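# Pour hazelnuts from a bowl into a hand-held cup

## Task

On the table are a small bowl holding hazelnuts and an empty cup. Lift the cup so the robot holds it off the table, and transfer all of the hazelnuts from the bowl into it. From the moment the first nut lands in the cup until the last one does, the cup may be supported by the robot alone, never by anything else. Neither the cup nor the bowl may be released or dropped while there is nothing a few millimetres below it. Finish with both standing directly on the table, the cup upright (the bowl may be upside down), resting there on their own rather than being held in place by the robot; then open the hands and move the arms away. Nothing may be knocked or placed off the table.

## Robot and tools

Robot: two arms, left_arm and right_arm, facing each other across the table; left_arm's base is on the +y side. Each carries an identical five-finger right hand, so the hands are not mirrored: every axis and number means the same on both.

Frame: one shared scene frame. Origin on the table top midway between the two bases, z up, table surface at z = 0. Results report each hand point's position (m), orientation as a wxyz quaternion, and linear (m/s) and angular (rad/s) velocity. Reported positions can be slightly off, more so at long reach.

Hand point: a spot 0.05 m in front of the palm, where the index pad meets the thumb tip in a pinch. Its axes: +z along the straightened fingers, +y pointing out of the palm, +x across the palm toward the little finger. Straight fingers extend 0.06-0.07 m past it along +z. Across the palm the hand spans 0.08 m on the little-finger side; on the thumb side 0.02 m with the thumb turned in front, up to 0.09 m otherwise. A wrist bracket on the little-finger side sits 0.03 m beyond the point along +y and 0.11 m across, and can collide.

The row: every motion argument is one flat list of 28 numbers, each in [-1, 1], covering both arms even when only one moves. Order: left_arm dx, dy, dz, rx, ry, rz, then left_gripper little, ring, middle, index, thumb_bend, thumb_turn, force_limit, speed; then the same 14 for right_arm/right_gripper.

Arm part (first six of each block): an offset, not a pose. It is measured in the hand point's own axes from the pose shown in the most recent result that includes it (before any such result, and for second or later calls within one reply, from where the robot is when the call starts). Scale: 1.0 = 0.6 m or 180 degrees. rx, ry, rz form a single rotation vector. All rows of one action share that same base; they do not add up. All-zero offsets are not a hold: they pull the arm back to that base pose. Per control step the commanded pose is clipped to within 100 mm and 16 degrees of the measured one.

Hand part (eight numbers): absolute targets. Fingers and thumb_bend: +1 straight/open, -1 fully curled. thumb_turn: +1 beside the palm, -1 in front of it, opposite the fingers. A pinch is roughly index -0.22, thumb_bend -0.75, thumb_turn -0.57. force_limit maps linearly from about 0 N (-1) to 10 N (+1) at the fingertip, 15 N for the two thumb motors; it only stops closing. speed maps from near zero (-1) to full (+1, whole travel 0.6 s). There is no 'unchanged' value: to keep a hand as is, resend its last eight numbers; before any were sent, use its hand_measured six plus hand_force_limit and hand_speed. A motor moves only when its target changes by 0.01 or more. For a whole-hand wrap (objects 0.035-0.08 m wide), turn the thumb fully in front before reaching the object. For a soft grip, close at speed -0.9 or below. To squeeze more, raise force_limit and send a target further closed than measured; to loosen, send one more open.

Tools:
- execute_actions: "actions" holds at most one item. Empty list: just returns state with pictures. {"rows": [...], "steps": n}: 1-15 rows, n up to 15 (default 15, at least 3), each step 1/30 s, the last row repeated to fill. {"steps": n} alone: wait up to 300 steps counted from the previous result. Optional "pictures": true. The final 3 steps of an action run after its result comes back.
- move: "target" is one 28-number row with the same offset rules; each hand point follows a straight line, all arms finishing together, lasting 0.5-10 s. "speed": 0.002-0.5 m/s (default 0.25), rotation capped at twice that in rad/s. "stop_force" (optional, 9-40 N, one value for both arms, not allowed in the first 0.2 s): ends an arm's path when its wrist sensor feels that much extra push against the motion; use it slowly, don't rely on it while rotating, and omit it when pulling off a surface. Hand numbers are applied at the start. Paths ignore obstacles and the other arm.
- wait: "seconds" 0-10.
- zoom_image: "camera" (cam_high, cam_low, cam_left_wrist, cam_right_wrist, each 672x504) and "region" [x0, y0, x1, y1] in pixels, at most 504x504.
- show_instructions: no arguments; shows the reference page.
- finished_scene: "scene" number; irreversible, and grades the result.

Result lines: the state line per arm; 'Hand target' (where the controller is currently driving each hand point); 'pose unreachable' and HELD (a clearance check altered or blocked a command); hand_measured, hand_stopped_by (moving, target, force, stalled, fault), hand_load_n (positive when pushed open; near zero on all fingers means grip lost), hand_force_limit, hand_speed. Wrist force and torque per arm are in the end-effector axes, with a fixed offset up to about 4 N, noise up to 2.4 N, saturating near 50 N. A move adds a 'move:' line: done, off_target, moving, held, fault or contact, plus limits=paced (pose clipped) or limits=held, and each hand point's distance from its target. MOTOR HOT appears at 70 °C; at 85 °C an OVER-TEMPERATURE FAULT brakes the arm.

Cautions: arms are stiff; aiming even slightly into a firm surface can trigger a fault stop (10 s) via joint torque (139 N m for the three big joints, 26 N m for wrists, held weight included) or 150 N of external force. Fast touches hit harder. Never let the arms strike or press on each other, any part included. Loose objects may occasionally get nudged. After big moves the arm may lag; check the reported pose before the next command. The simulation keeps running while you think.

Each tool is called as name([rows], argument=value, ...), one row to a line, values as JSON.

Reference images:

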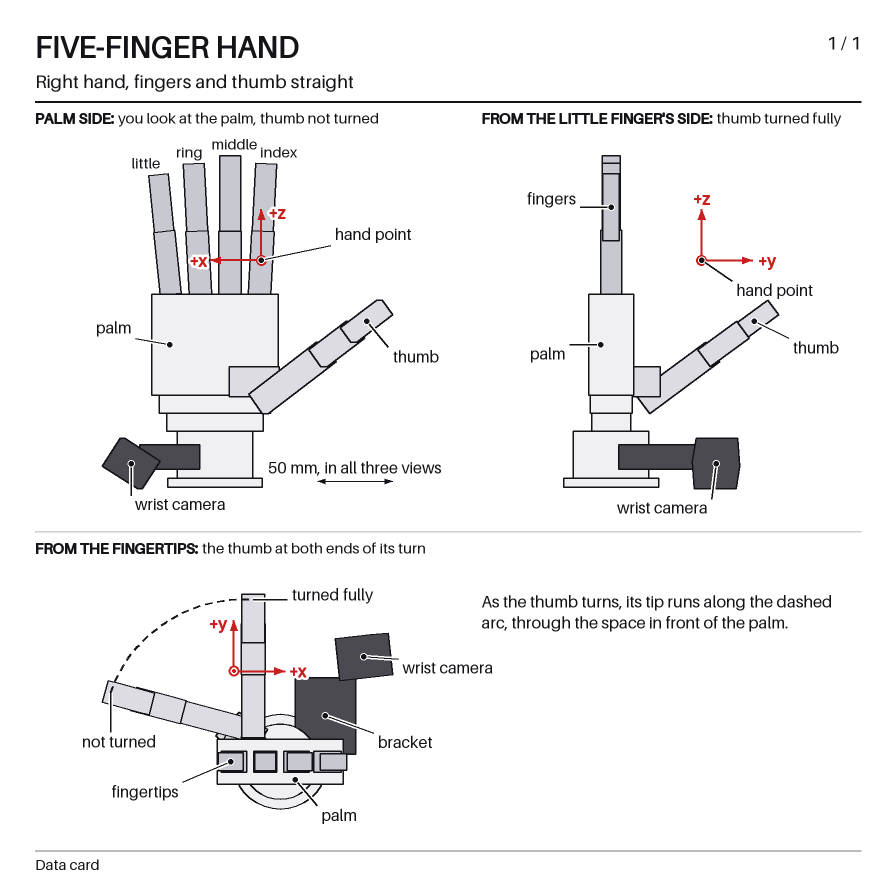

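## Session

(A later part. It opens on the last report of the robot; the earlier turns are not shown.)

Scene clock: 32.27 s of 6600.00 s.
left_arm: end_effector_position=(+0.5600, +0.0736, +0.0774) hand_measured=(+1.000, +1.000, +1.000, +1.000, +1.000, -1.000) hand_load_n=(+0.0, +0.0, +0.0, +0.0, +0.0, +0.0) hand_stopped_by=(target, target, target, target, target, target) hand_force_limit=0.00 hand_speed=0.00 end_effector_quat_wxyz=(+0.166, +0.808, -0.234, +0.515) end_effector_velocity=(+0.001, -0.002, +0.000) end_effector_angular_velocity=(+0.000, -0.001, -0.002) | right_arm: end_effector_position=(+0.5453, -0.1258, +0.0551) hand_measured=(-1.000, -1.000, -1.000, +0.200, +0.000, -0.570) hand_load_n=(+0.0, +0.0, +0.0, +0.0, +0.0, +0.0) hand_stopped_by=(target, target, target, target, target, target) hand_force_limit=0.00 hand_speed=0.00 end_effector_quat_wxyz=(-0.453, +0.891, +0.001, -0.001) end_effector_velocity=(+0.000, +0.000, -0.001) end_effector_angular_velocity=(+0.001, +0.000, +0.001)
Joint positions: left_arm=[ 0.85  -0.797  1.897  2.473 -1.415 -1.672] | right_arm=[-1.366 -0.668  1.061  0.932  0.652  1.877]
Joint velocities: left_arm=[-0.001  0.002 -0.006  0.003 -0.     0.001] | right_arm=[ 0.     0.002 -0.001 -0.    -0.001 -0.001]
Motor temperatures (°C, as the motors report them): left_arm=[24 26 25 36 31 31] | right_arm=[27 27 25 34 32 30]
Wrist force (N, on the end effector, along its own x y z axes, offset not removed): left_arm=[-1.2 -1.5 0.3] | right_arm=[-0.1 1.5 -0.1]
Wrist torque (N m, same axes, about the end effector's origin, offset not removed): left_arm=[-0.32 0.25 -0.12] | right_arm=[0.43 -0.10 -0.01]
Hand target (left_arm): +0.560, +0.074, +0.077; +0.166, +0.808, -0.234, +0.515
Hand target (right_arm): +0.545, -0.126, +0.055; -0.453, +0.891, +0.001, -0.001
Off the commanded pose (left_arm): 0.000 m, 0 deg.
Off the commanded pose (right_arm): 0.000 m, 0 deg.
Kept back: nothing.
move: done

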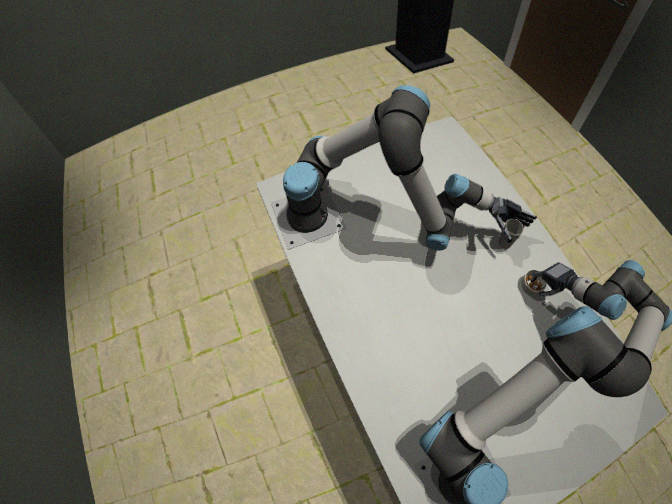

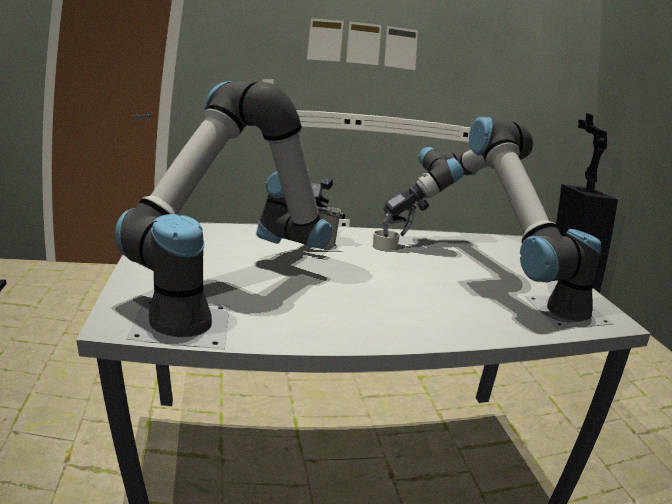

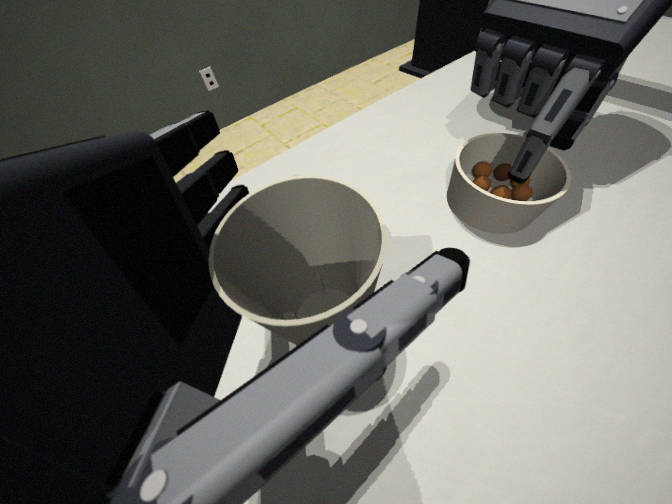

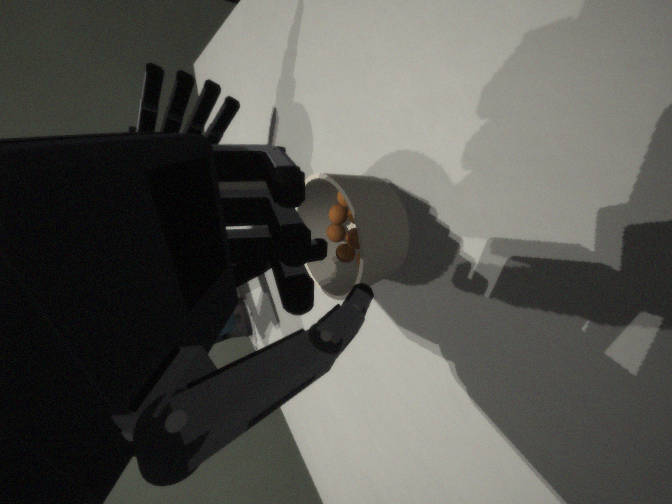

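move(target=[-0.04,0,0.035,0,0,0,1,1,1,1,1,-1,0,0,0,0.034,0.025,0,0,0,-1,-1,-1,0.2,0,-0.57,0,0], speed=0.03)

move(target=[0,0,0,0,0,0,-0.5,-0.6,-0.6,-0.6,-0.5,-1,0.4,-0.7,0,0,0,0,0,0,-1,-1,-1,-0.45,-0.85,-0.57,0.8,-0.7])

zoom_image(camera="cam_low", region=[280,160,480,270])

Scene clock: 33.93 s of 6600.00 s.
left_arm: end_effector_position=(+0.5672, +0.0679, +0.0471) hand_measured=(+1.000, +1.000, +1.000, +1.000, +1.000, -1.000) hand_load_n=(+0.0, +0.0, +0.0, +0.0, +0.0, +0.0) hand_stopped_by=(target, target, target, target, target, target) hand_force_limit=0.00 hand_speed=0.00 end_effector_quat_wxyz=(+0.166, +0.808, -0.234, +0.515) end_effector_velocity=(+0.001, -0.001, -0.001) end_effector_angular_velocity=(-0.002, +0.001, +0.001) | right_arm: end_effector_position=(+0.5452, -0.1256, +0.0299) hand_measured=(-1.000, -1.000, -1.000, +0.200, +0.000, -0.570) hand_load_n=(+0.0, +0.0, +0.0, +0.0, +0.0, +0.0) hand_stopped_by=(target, target, target, target, target, target) hand_force_limit=0.00 hand_speed=0.00 end_effector_quat_wxyz=(-0.453, +0.891, +0.001, -0.001) end_effector_velocity=(-0.001, +0.001, -0.001) end_effector_angular_velocity=(+0.000, +0.001, +0.001)
Joint positions: left_arm=[ 0.852 -0.719  1.858  2.435 -1.416 -1.671] | right_arm=[-1.366 -0.64   1.078  0.887  0.652  1.877]
Joint velocities: left_arm=[ 0.     0.005 -0.004 -0.002 -0.    -0.002] | right_arm=[ 0.001  0.001  0.001 -0.002 -0.     0.001]
Motor temperatures (°C, as the motors report them): left_arm=[24 26 25 36 31 31] | right_arm=[27 27 25 34 32 30]
Wrist force (N, on the end effector, along its own x y z axes, offset not removed): left_arm=[-1.2 0.5 -0.6] | right_arm=[-1.1 -1.0 0.5]
Wrist torque (N m, same axes, about the end effector's origin, offset not removed): left_arm=[0.04 0.26 0.08] | right_arm=[0.03 0.07 -0.07]
Hand target (left_arm): +0.567, +0.068, +0.047; +0.166, +0.808, -0.234, +0.515
Hand target (right_arm): +0.545, -0.126, +0.030; -0.453, +0.891, +0.001, -0.001
Off the commanded pose (left_arm): 0.000 m, 0 deg.
Off the commanded pose (right_arm): 0.000 m, 0 deg.
Kept back: nothing.
move: done

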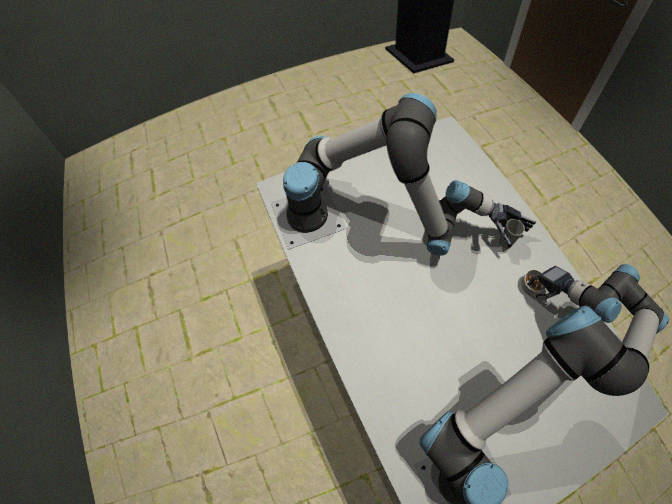

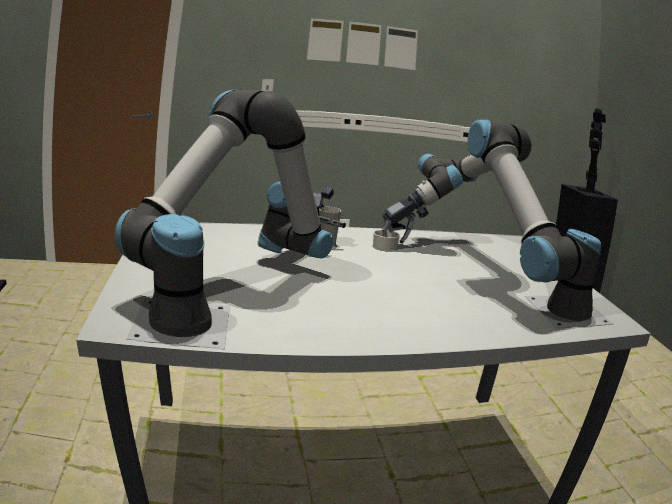

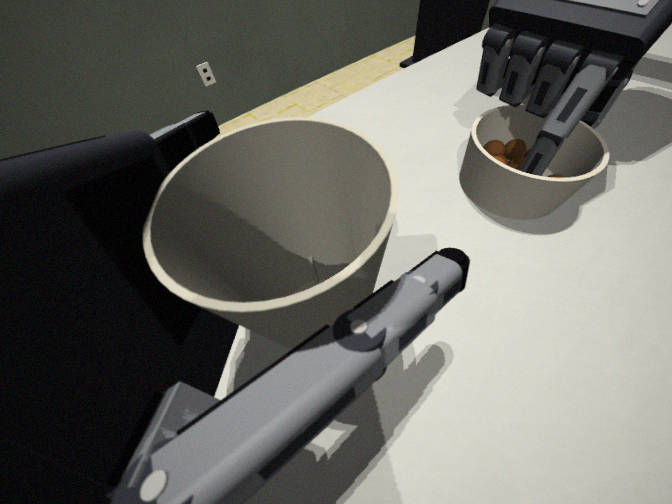

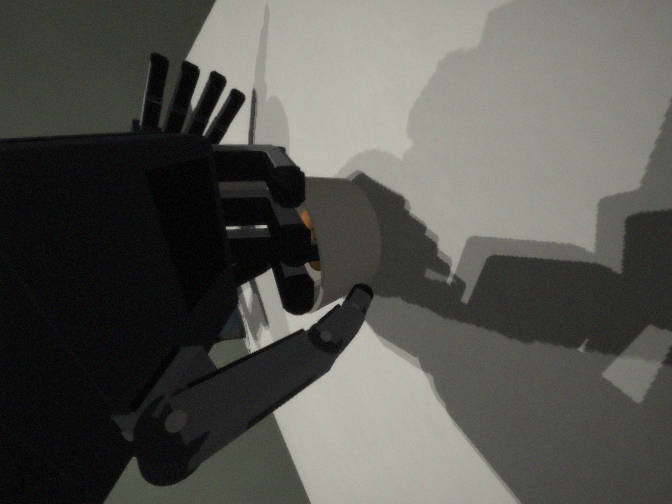

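Scene clock: 36.43 s of 6600.00 s.
left_arm: end_effector_position=(+0.5672, +0.0679, +0.0471) hand_measured=(-0.112, -0.046, +0.004, +0.054, +0.390, -1.000) hand_load_n=(+8.5, +3.5, +3.0, +4.0, +14.0, +9.5) hand_stopped_by=(force, force, force, force, force, target) hand_force_limit=0.40 hand_speed=-0.70 end_effector_quat_wxyz=(+0.166, +0.808, -0.234, +0.515) end_effector_velocity=(-0.000, -0.001, +0.000) end_effector_angular_velocity=(-0.001, +0.000, -0.001) | right_arm: end_effector_position=(+0.5452, -0.1256, +0.0299) hand_measured=(-1.000, -1.000, -1.000, -0.288, -0.346, -0.570) hand_load_n=(+0.0, +0.0, +0.0, +11.0, +13.0, -1.5) hand_stopped_by=(target, target, target, force, force, target) hand_force_limit=0.80 hand_speed=-0.70 end_effector_quat_wxyz=(-0.453, +0.891, +0.001, -0.001) end_effector_velocity=(-0.000, -0.000, -0.000) end_effector_angular_velocity=(-0.001, +0.001, -0.000)
Joint positions: left_arm=[ 0.852 -0.719  1.858  2.435 -1.416 -1.671] | right_arm=[-1.366 -0.64   1.078  0.887  0.652  1.877]
Joint velocities: left_arm=[-0.001 -0.    -0.    -0.    -0.    -0.001] | right_arm=[0.    0.    0.    0.001 0.001 0.   ]
Motor temperatures (°C, as the motors report them): left_arm=[24 26 25 36 31 31] | right_arm=[27 27 25 34 32 30]
Wrist force (N, on the end effector, along its own x y z axes, offset not removed): left_arm=[-0.6 -1.3 0.2] | right_arm=[0.7 0.6 -1.9]
Wrist torque (N m, same axes, about the end effector's origin, offset not removed): left_arm=[-0.18 0.16 0.12] | right_arm=[0.42 -0.13 0.00]
Hand target (left_arm): +0.567, +0.068, +0.047; +0.166, +0.808, -0.234, +0.515
Hand target (right_arm): +0.545, -0.126, +0.030; -0.453, +0.891, +0.001, -0.001
Off the commanded pose (left_arm): 0.000 m, 0 deg.
Off the commanded pose (right_arm): 0.000 m, 0 deg.
Kept back: nothing.
move: done

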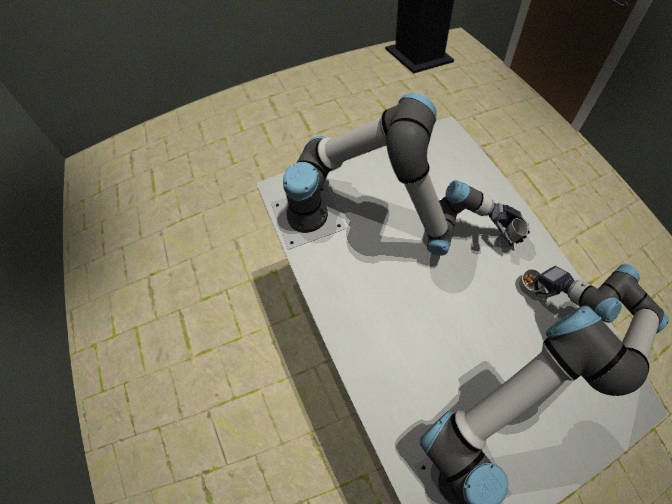

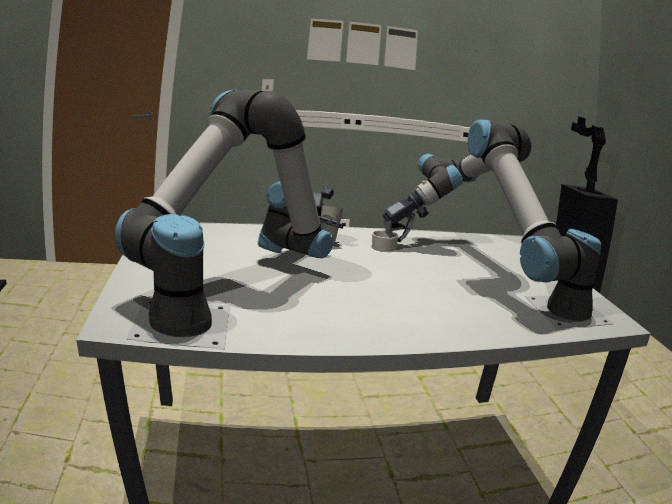

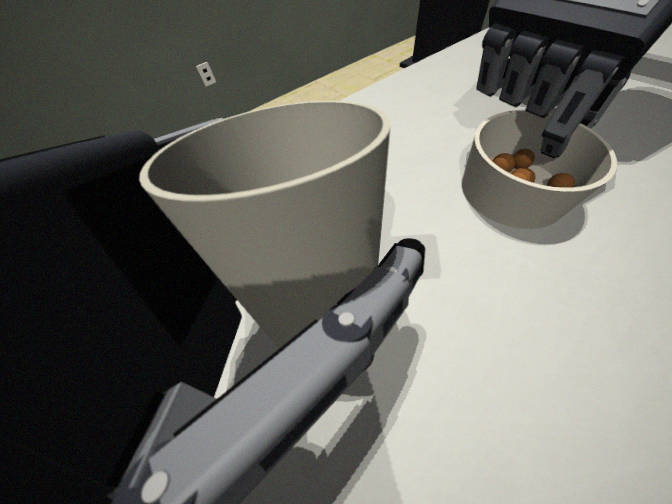

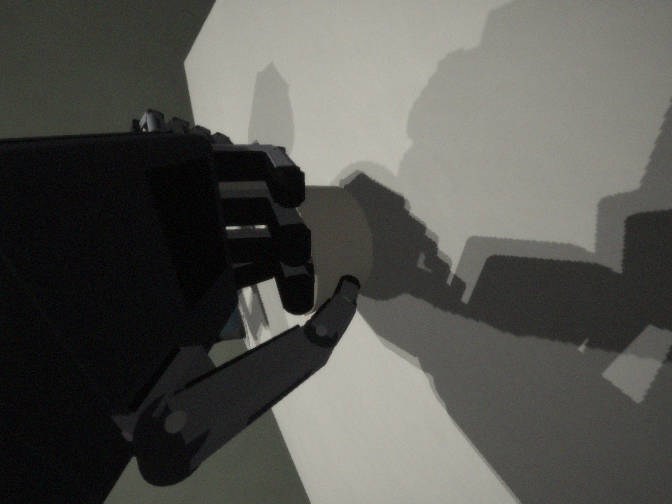

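Region (280, 160, 480, 270) of cam_low's 672x504 image, scaled by 2.520, with more detail than that image has; it fills the top 277 rows of this view, and the rest is white.

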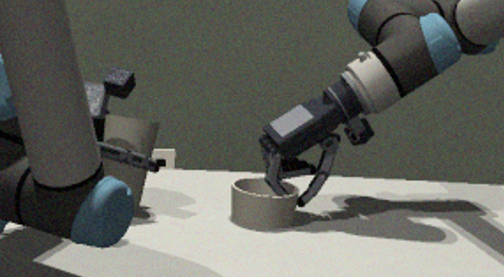

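move(target=[0.07,0.05,-0.25,0,0.06,0,-0.5,-0.6,-0.6,-0.6,-0.5,-1,0.4,-0.7,-0.1,-0.27,-0.2,0,0,0,-1,-1,-1,-0.45,-0.85,-0.57,0.8,-0.7], speed=0.08)

Scene clock: 39.73 s of 6600.00 s.
left_arm: end_effector_position=(+0.4527, +0.1104, +0.1480) hand_measured=(-0.112, -0.046, +0.004, +0.054, +0.390, -1.000) hand_load_n=(+8.5, +3.5, +3.0, +4.0, +14.0, +9.5) hand_stopped_by=(force, force, force, force, force, target) hand_force_limit=0.40 hand_speed=-0.70 end_effector_quat_wxyz=(+0.187, +0.756, -0.217, +0.589) end_effector_velocity=(-0.002, +0.001, +0.001) end_effector_angular_velocity=(-0.001, -0.001, +0.000) | right_arm: end_effector_position=(+0.4857, -0.1275, +0.2315) hand_measured=(-1.000, -1.000, -1.000, -0.288, -0.346, -0.570) hand_load_n=(+0.0, +0.0, +0.0, +17.0, +8.0, -1.0) hand_stopped_by=(target, target, target, force, force, target) hand_force_limit=0.80 hand_speed=-0.70 end_effector_quat_wxyz=(-0.453, +0.891, +0.001, -0.001) end_effector_velocity=(-0.001, -0.000, +0.002) end_effector_angular_velocity=(+0.000, -0.001, +0.001)
Joint positions: left_arm=[ 0.714 -0.973  2.246  2.118 -1.267 -1.675] | right_arm=[-1.349 -0.941  1.075  1.17   0.656  1.904]
Joint velocities: left_arm=[-0.003 -0.003  0.005 -0.003  0.003 -0.   ] | right_arm=[ 0.    -0.002 -0.003  0.005 -0.001 -0.002]
Motor temperatures (°C, as the motors report them): left_arm=[24 26 25 36 31 31] | right_arm=[27 27 25 34 32 30]
Wrist force (N, on the end effector, along its own x y z axes, offset not removed): left_arm=[-2.7 -1.2 1.6] | right_arm=[-0.1 0.6 -2.1]
Wrist torque (N m, same axes, about the end effector's origin, offset not removed): left_arm=[-0.32 0.31 -0.09] | right_arm=[0.24 0.06 -0.06]
Hand target (left_arm): +0.453, +0.110, +0.148; +0.187, +0.756, -0.217, +0.589
Hand target (right_arm): +0.486, -0.127, +0.232; -0.453, +0.891, +0.001, -0.001
Off the commanded pose (left_arm): 0.000 m, 0 deg.
Off the commanded pose (right_arm): 0.000 m, 0 deg.
Kept back: nothing.
move: done

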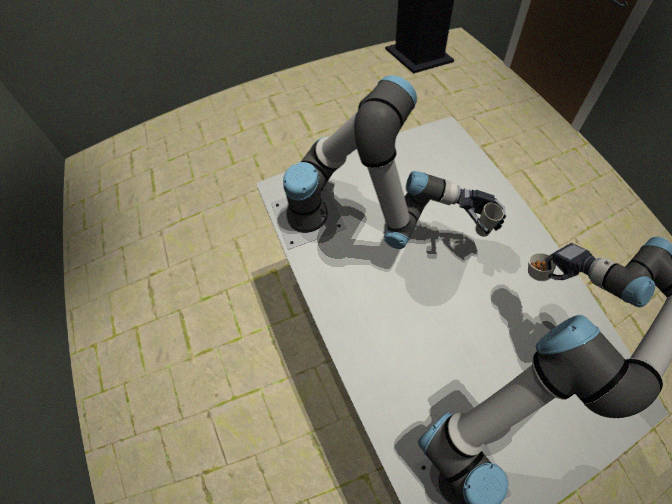

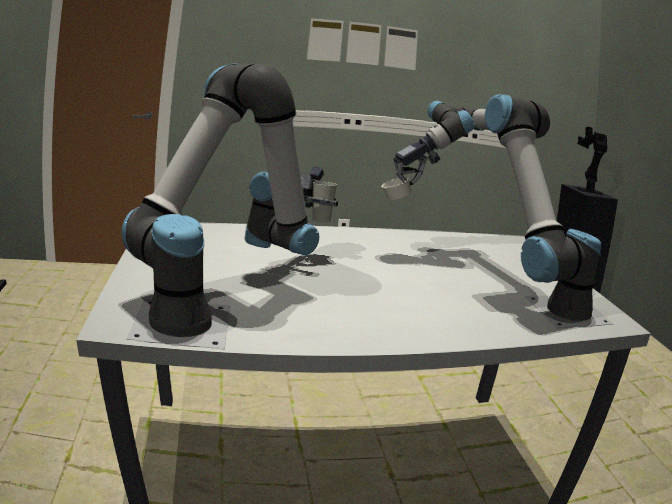

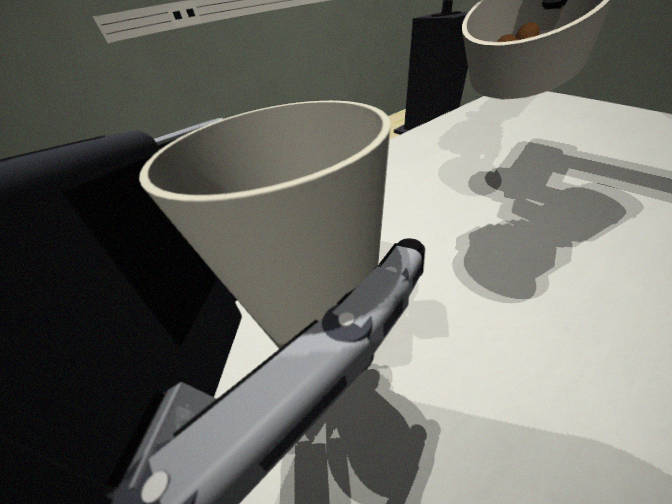

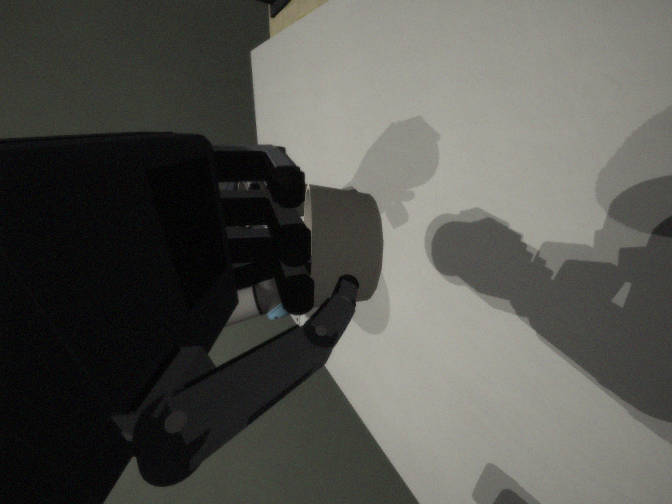

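move(target=[-0.047,0.14,0.107,0,0,0,-0.5,-0.6,-0.6,-0.6,-0.5,-1,0.4,-0.7,-0.017,-0.135,0.1,0,0.13,-0.18,-1,-1,-1,-0.45,-0.85,-0.57,0.8,-0.7], speed=0.08)

zoom_image(camera="cam_low", region=[280,120,480,250])

zoom_image(camera="cam_high", region=[440,170,620,300])

Scene clock: 44.67 s of 6600.00 s.
left_arm: end_effector_position=(+0.4527, +0.0089, +0.1078) hand_measured=(-0.112, -0.046, +0.004, +0.054, +0.390, -1.000) hand_load_n=(+8.5, +3.5, +3.0, +4.0, +14.0, +9.5) hand_stopped_by=(force, force, force, force, force, target) hand_force_limit=0.40 hand_speed=-0.70 end_effector_quat_wxyz=(+0.187, +0.756, -0.217, +0.589) end_effector_velocity=(+0.001, -0.001, -0.001) end_effector_angular_velocity=(-0.001, +0.001, +0.002) | right_arm: end_effector_position=(+0.4754, -0.0313, +0.2619) hand_measured=(-1.000, -1.000, -1.000, -0.288, -0.346, -0.570) hand_load_n=(+0.0, +0.0, +0.0, +16.5, +8.0, -1.0) hand_stopped_by=(target, target, target, force, force, target) hand_force_limit=0.80 hand_speed=-0.70 end_effector_quat_wxyz=(-0.427, +0.838, +0.157, +0.303) end_effector_velocity=(+0.000, +0.002, +0.001) end_effector_angular_velocity=(+0.002, -0.014, -0.001)
Joint positions: left_arm=[ 0.574 -0.811  2.056  2.16  -1.132 -1.713] | right_arm=[-1.078 -1.234  1.356  0.451  0.989  1.999]
Joint velocities: left_arm=[-0.001  0.002 -0.003  0.001  0.002 -0.002] | right_arm=[ 0.005 -0.004  0.006 -0.015  0.008 -0.001]
Motor temperatures (°C, as the motors report them): left_arm=[24 26 25 36 31 31] | right_arm=[27 27 25 34 32 30]
Wrist force (N, on the end effector, along its own x y z axes, offset not removed): left_arm=[-0.3 -1.1 0.9] | right_arm=[-0.2 4.2 -0.2]
Wrist torque (N m, same axes, about the end effector's origin, offset not removed): left_arm=[-0.32 0.04 0.03] | right_arm=[0.68 -0.24 0.11]
Hand target (left_arm): +0.453, +0.009, +0.108; +0.187, +0.756, -0.217, +0.589
Hand target (right_arm): +0.475, -0.031, +0.262; -0.427, +0.838, +0.157, +0.303
Off the commanded pose (left_arm): 0.000 m, 0 deg.
Off the commanded pose (right_arm): 0.000 m, 0 deg.
Kept back: nothing.
move: done

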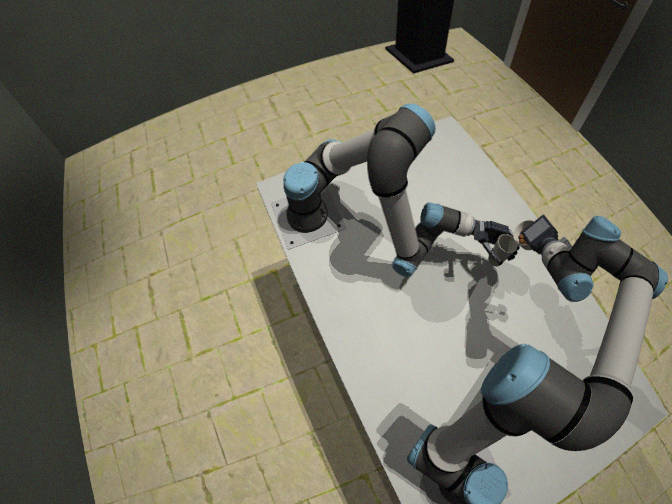

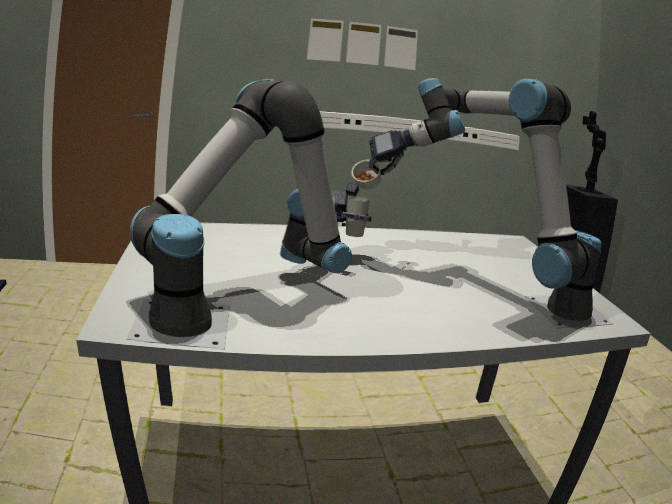

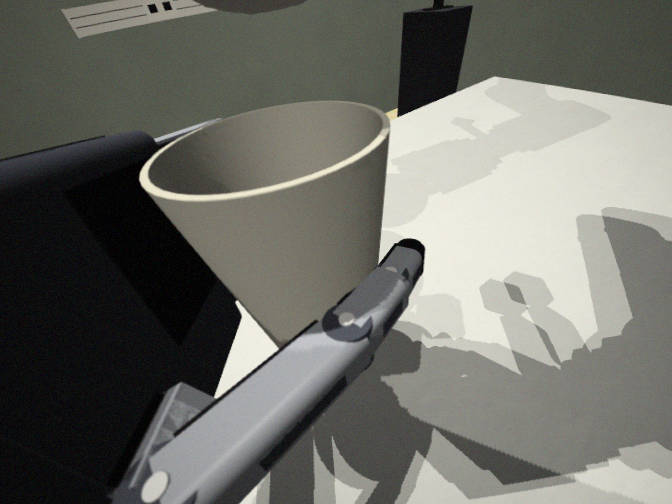

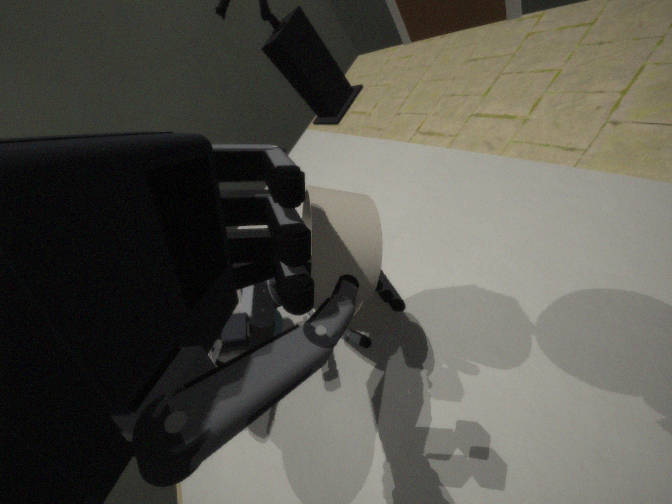

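Region (280, 120, 480, 250) of cam_low's 672x504 image, scaled by 2.520, with more detail than that image has; it fills the top 328 rows of this view, and the rest is white.

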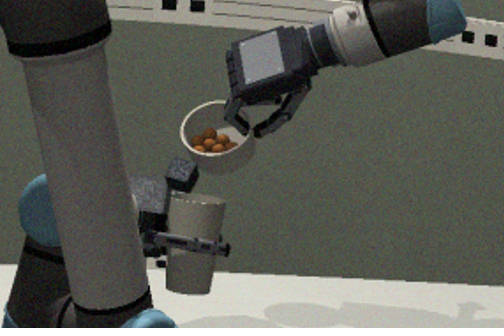

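Region (440, 170, 620, 300) of cam_high's 672x504 image, scaled by 2.800, with more detail than that image has.

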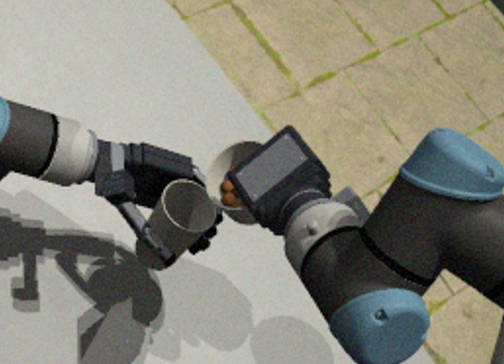

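move(target=[0.035,0.022,0.005,0,0,0,-0.5,-0.6,-0.6,-0.6,-0.5,-1,0.4,-0.7,0,0,0,0,0.09,-0.125,-1,-1,-1,-0.45,-0.85,-0.57,0.8,-0.7], speed=0.06)

zoom_image(camera="cam_low", region=[280,120,480,250])

Scene clock: 49.23 s of 6600.00 s.
left_arm: end_effector_position=(+0.4524, -0.0060, +0.1278) hand_measured=(-0.112, -0.046, +0.004, +0.054, +0.390, -1.000) hand_load_n=(+8.5, +3.5, +3.0, +4.0, +14.0, +9.5) hand_stopped_by=(force, force, force, force, force, target) hand_force_limit=0.40 hand_speed=-0.70 end_effector_quat_wxyz=(+0.187, +0.756, -0.217, +0.589) end_effector_velocity=(+0.001, +0.000, +0.001) end_effector_angular_velocity=(+0.001, -0.001, +0.001) | right_arm: end_effector_position=(+0.4754, -0.0313, +0.2621) hand_measured=(-1.000, -1.000, -1.000, -0.288, -0.346, -0.570) hand_load_n=(+0.0, +0.0, +0.0, +15.5, +8.5, -1.0) hand_stopped_by=(target, target, target, force, force, target) hand_force_limit=0.80 hand_speed=-0.70 end_effector_quat_wxyz=(-0.377, +0.741, +0.255, +0.494) end_effector_velocity=(-0.000, -0.000, -0.001) end_effector_angular_velocity=(+0.000, -0.012, +0.000)
Joint positions: left_arm=[ 0.557 -0.851  2.035  2.224 -1.115 -1.718] | right_arm=[-1.006 -1.388  1.693 -0.052  1.146  1.786]
Joint velocities: left_arm=[ 0.001 -0.001 -0.001  0.002  0.     0.001] | right_arm=[ 0.002 -0.003  0.01  -0.014  0.003 -0.006]
Motor temperatures (°C, as the motors report them): left_arm=[24 26 25 36 31 31] | right_arm=[27 27 25 34 32 30]
Wrist force (N, on the end effector, along its own x y z axes, offset not removed): left_arm=[-1.0 -1.7 2.3] | right_arm=[-2.0 -0.1 0.0]
Wrist torque (N m, same axes, about the end effector's origin, offset not removed): left_arm=[-0.47 0.10 0.04] | right_arm=[0.11 -0.15 -0.12]
Hand target (left_arm): +0.452, -0.006, +0.128; +0.187, +0.756, -0.217, +0.589
Hand target (right_arm): +0.475, -0.031, +0.262; -0.377, +0.741, +0.255, +0.494
Off the commanded pose (left_arm): 0.000 m, 0 deg.
Off the commanded pose (right_arm): 0.000 m, 0 deg.
Kept back: nothing.
move: done

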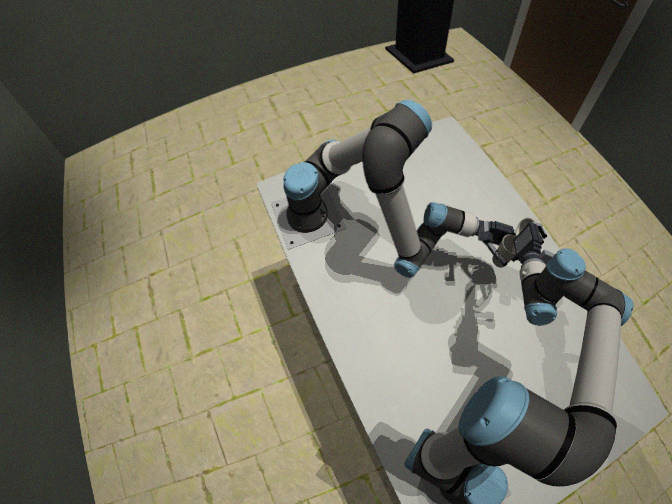

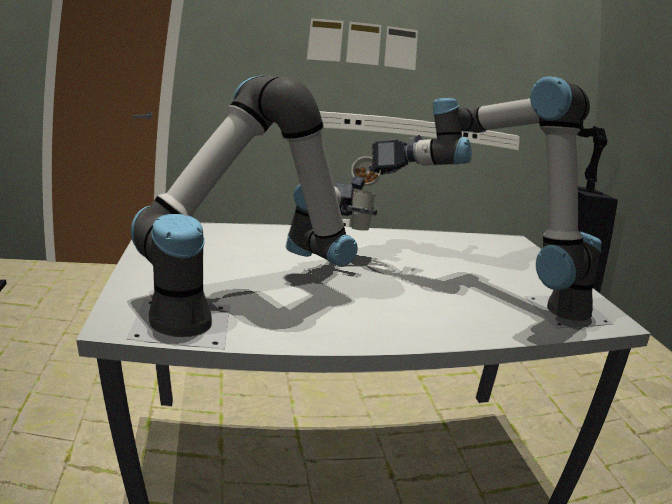

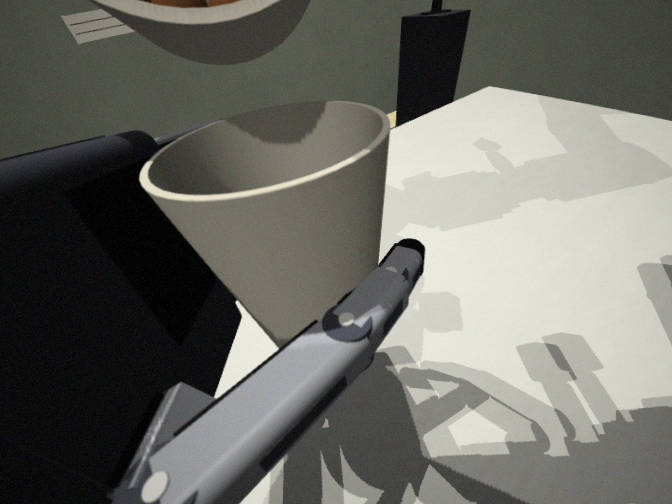

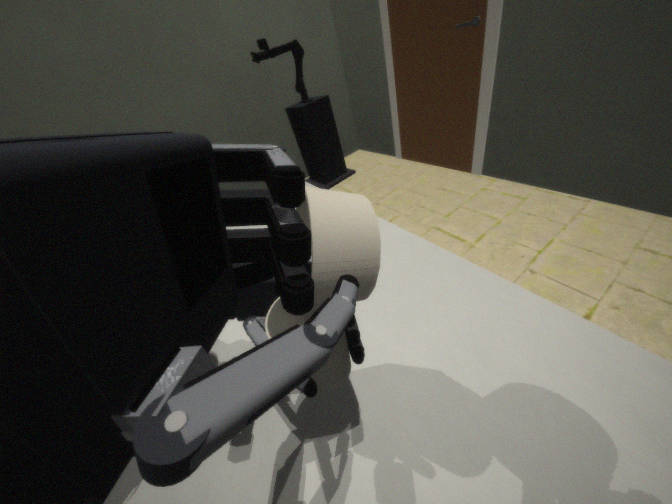

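Region (280, 120, 480, 250) of cam_low's 672x504 image, scaled by 2.520, with more detail than that image has; it fills the top 328 rows of this view, and the rest is white.

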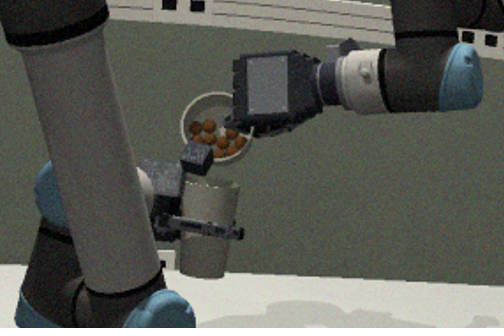

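move(target=[0.02,-0.009,0.01,0,0,0,-0.5,-0.6,-0.6,-0.6,-0.5,-1,0.4,-0.7,0,0,0,0,0.13,-0.18,-1,-1,-1,-0.45,-0.85,-0.57,0.8,-0.7], speed=0.04)

zoom_image(camera="cam_low", region=[250,120,480,300])

Scene clock: 58.43 s of 6600.00 s.
left_arm: end_effector_position=(+0.4627, -0.0060, +0.1378) hand_measured=(-0.112, -0.046, +0.004, +0.054, +0.390, -1.000) hand_load_n=(+8.0, +3.5, +3.5, +4.0, +14.0, +9.5) hand_stopped_by=(force, force, force, force, force, target) hand_force_limit=0.40 hand_speed=-0.70 end_effector_quat_wxyz=(+0.187, +0.756, -0.217, +0.589) end_effector_velocity=(-0.001, -0.001, +0.001) end_effector_angular_velocity=(-0.001, -0.000, -0.001) | right_arm: end_effector_position=(+0.4754, -0.0313, +0.2621) hand_measured=(-1.000, -1.000, -1.000, -0.288, -0.346, -0.570) hand_load_n=(+0.0, +0.0, +0.0, +12.5, +11.0, -1.5) hand_stopped_by=(target, target, target, force, force, target) hand_force_limit=0.80 hand_speed=-0.70 end_effector_quat_wxyz=(-0.269, +0.528, +0.369, +0.716) end_effector_velocity=(-0.001, +0.001, -0.000) end_effector_angular_velocity=(-0.001, -0.015, +0.002)
Joint positions: left_arm=[ 0.577 -0.867  2.014  2.258 -1.134 -1.712] | right_arm=[-0.972 -1.37   2.051 -0.867  1.188  1.39 ]
Joint velocities: left_arm=[-0.001 -0.001 -0.001  0.001  0.    -0.   ] | right_arm=[ 0.     0.004  0.005 -0.017 -0.003 -0.009]
Motor temperatures (°C, as the motors report them): left_arm=[24 26 25 36 31 31] | right_arm=[27 27 25 34 32 30]
Wrist force (N, on the end effector, along its own x y z axes, offset not removed): left_arm=[-0.1 -1.9 1.1] | right_arm=[-1.5 -0.7 0.4]
Wrist torque (N m, same axes, about the end effector's origin, offset not removed): left_arm=[-0.42 0.04 0.14] | right_arm=[0.14 -0.15 0.04]
Hand target (left_arm): +0.463, -0.006, +0.138; +0.187, +0.756, -0.217, +0.589
Hand target (right_arm): +0.475, -0.031, +0.262; -0.269, +0.527, +0.369, +0.717
Off the commanded pose (left_arm): 0.000 m, 0 deg.
Off the commanded pose (right_arm): 0.000 m, 0 deg.
Kept back: nothing.
move: done

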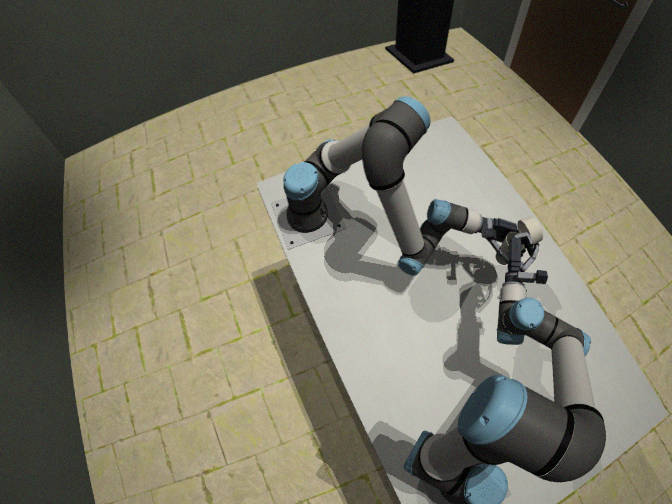

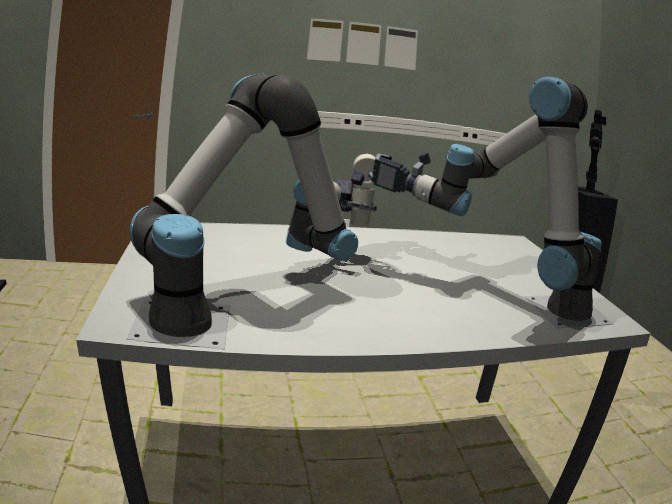

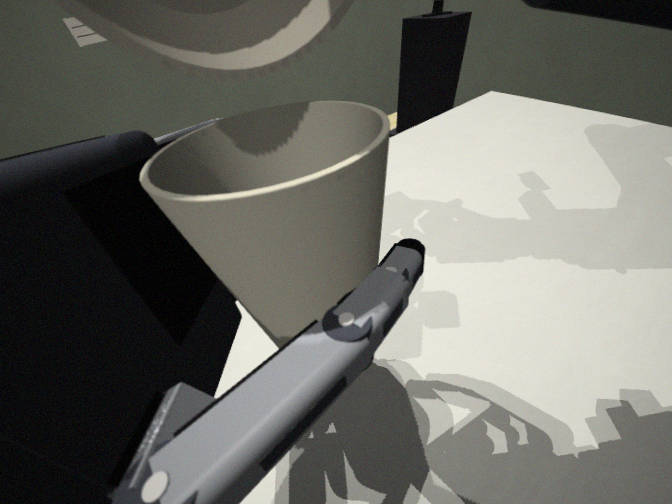

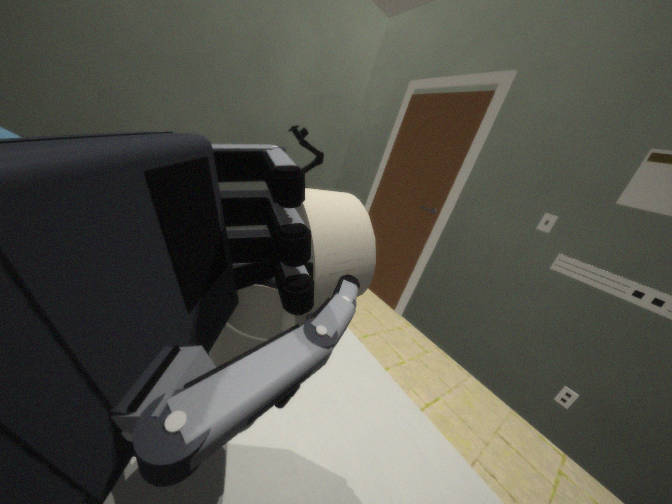

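Region (250, 120, 480, 300) of cam_low's 672x504 image, scaled by 2.191, with more detail than that image has; it fills the top 394 rows of this view, and the rest is white.

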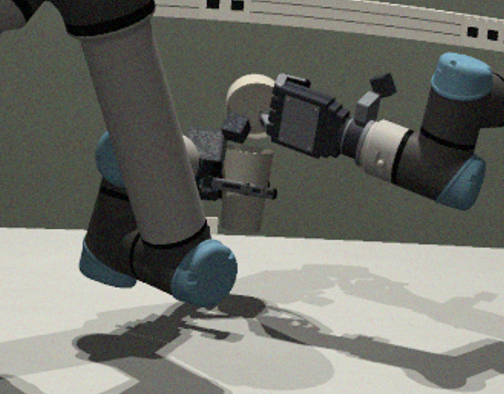

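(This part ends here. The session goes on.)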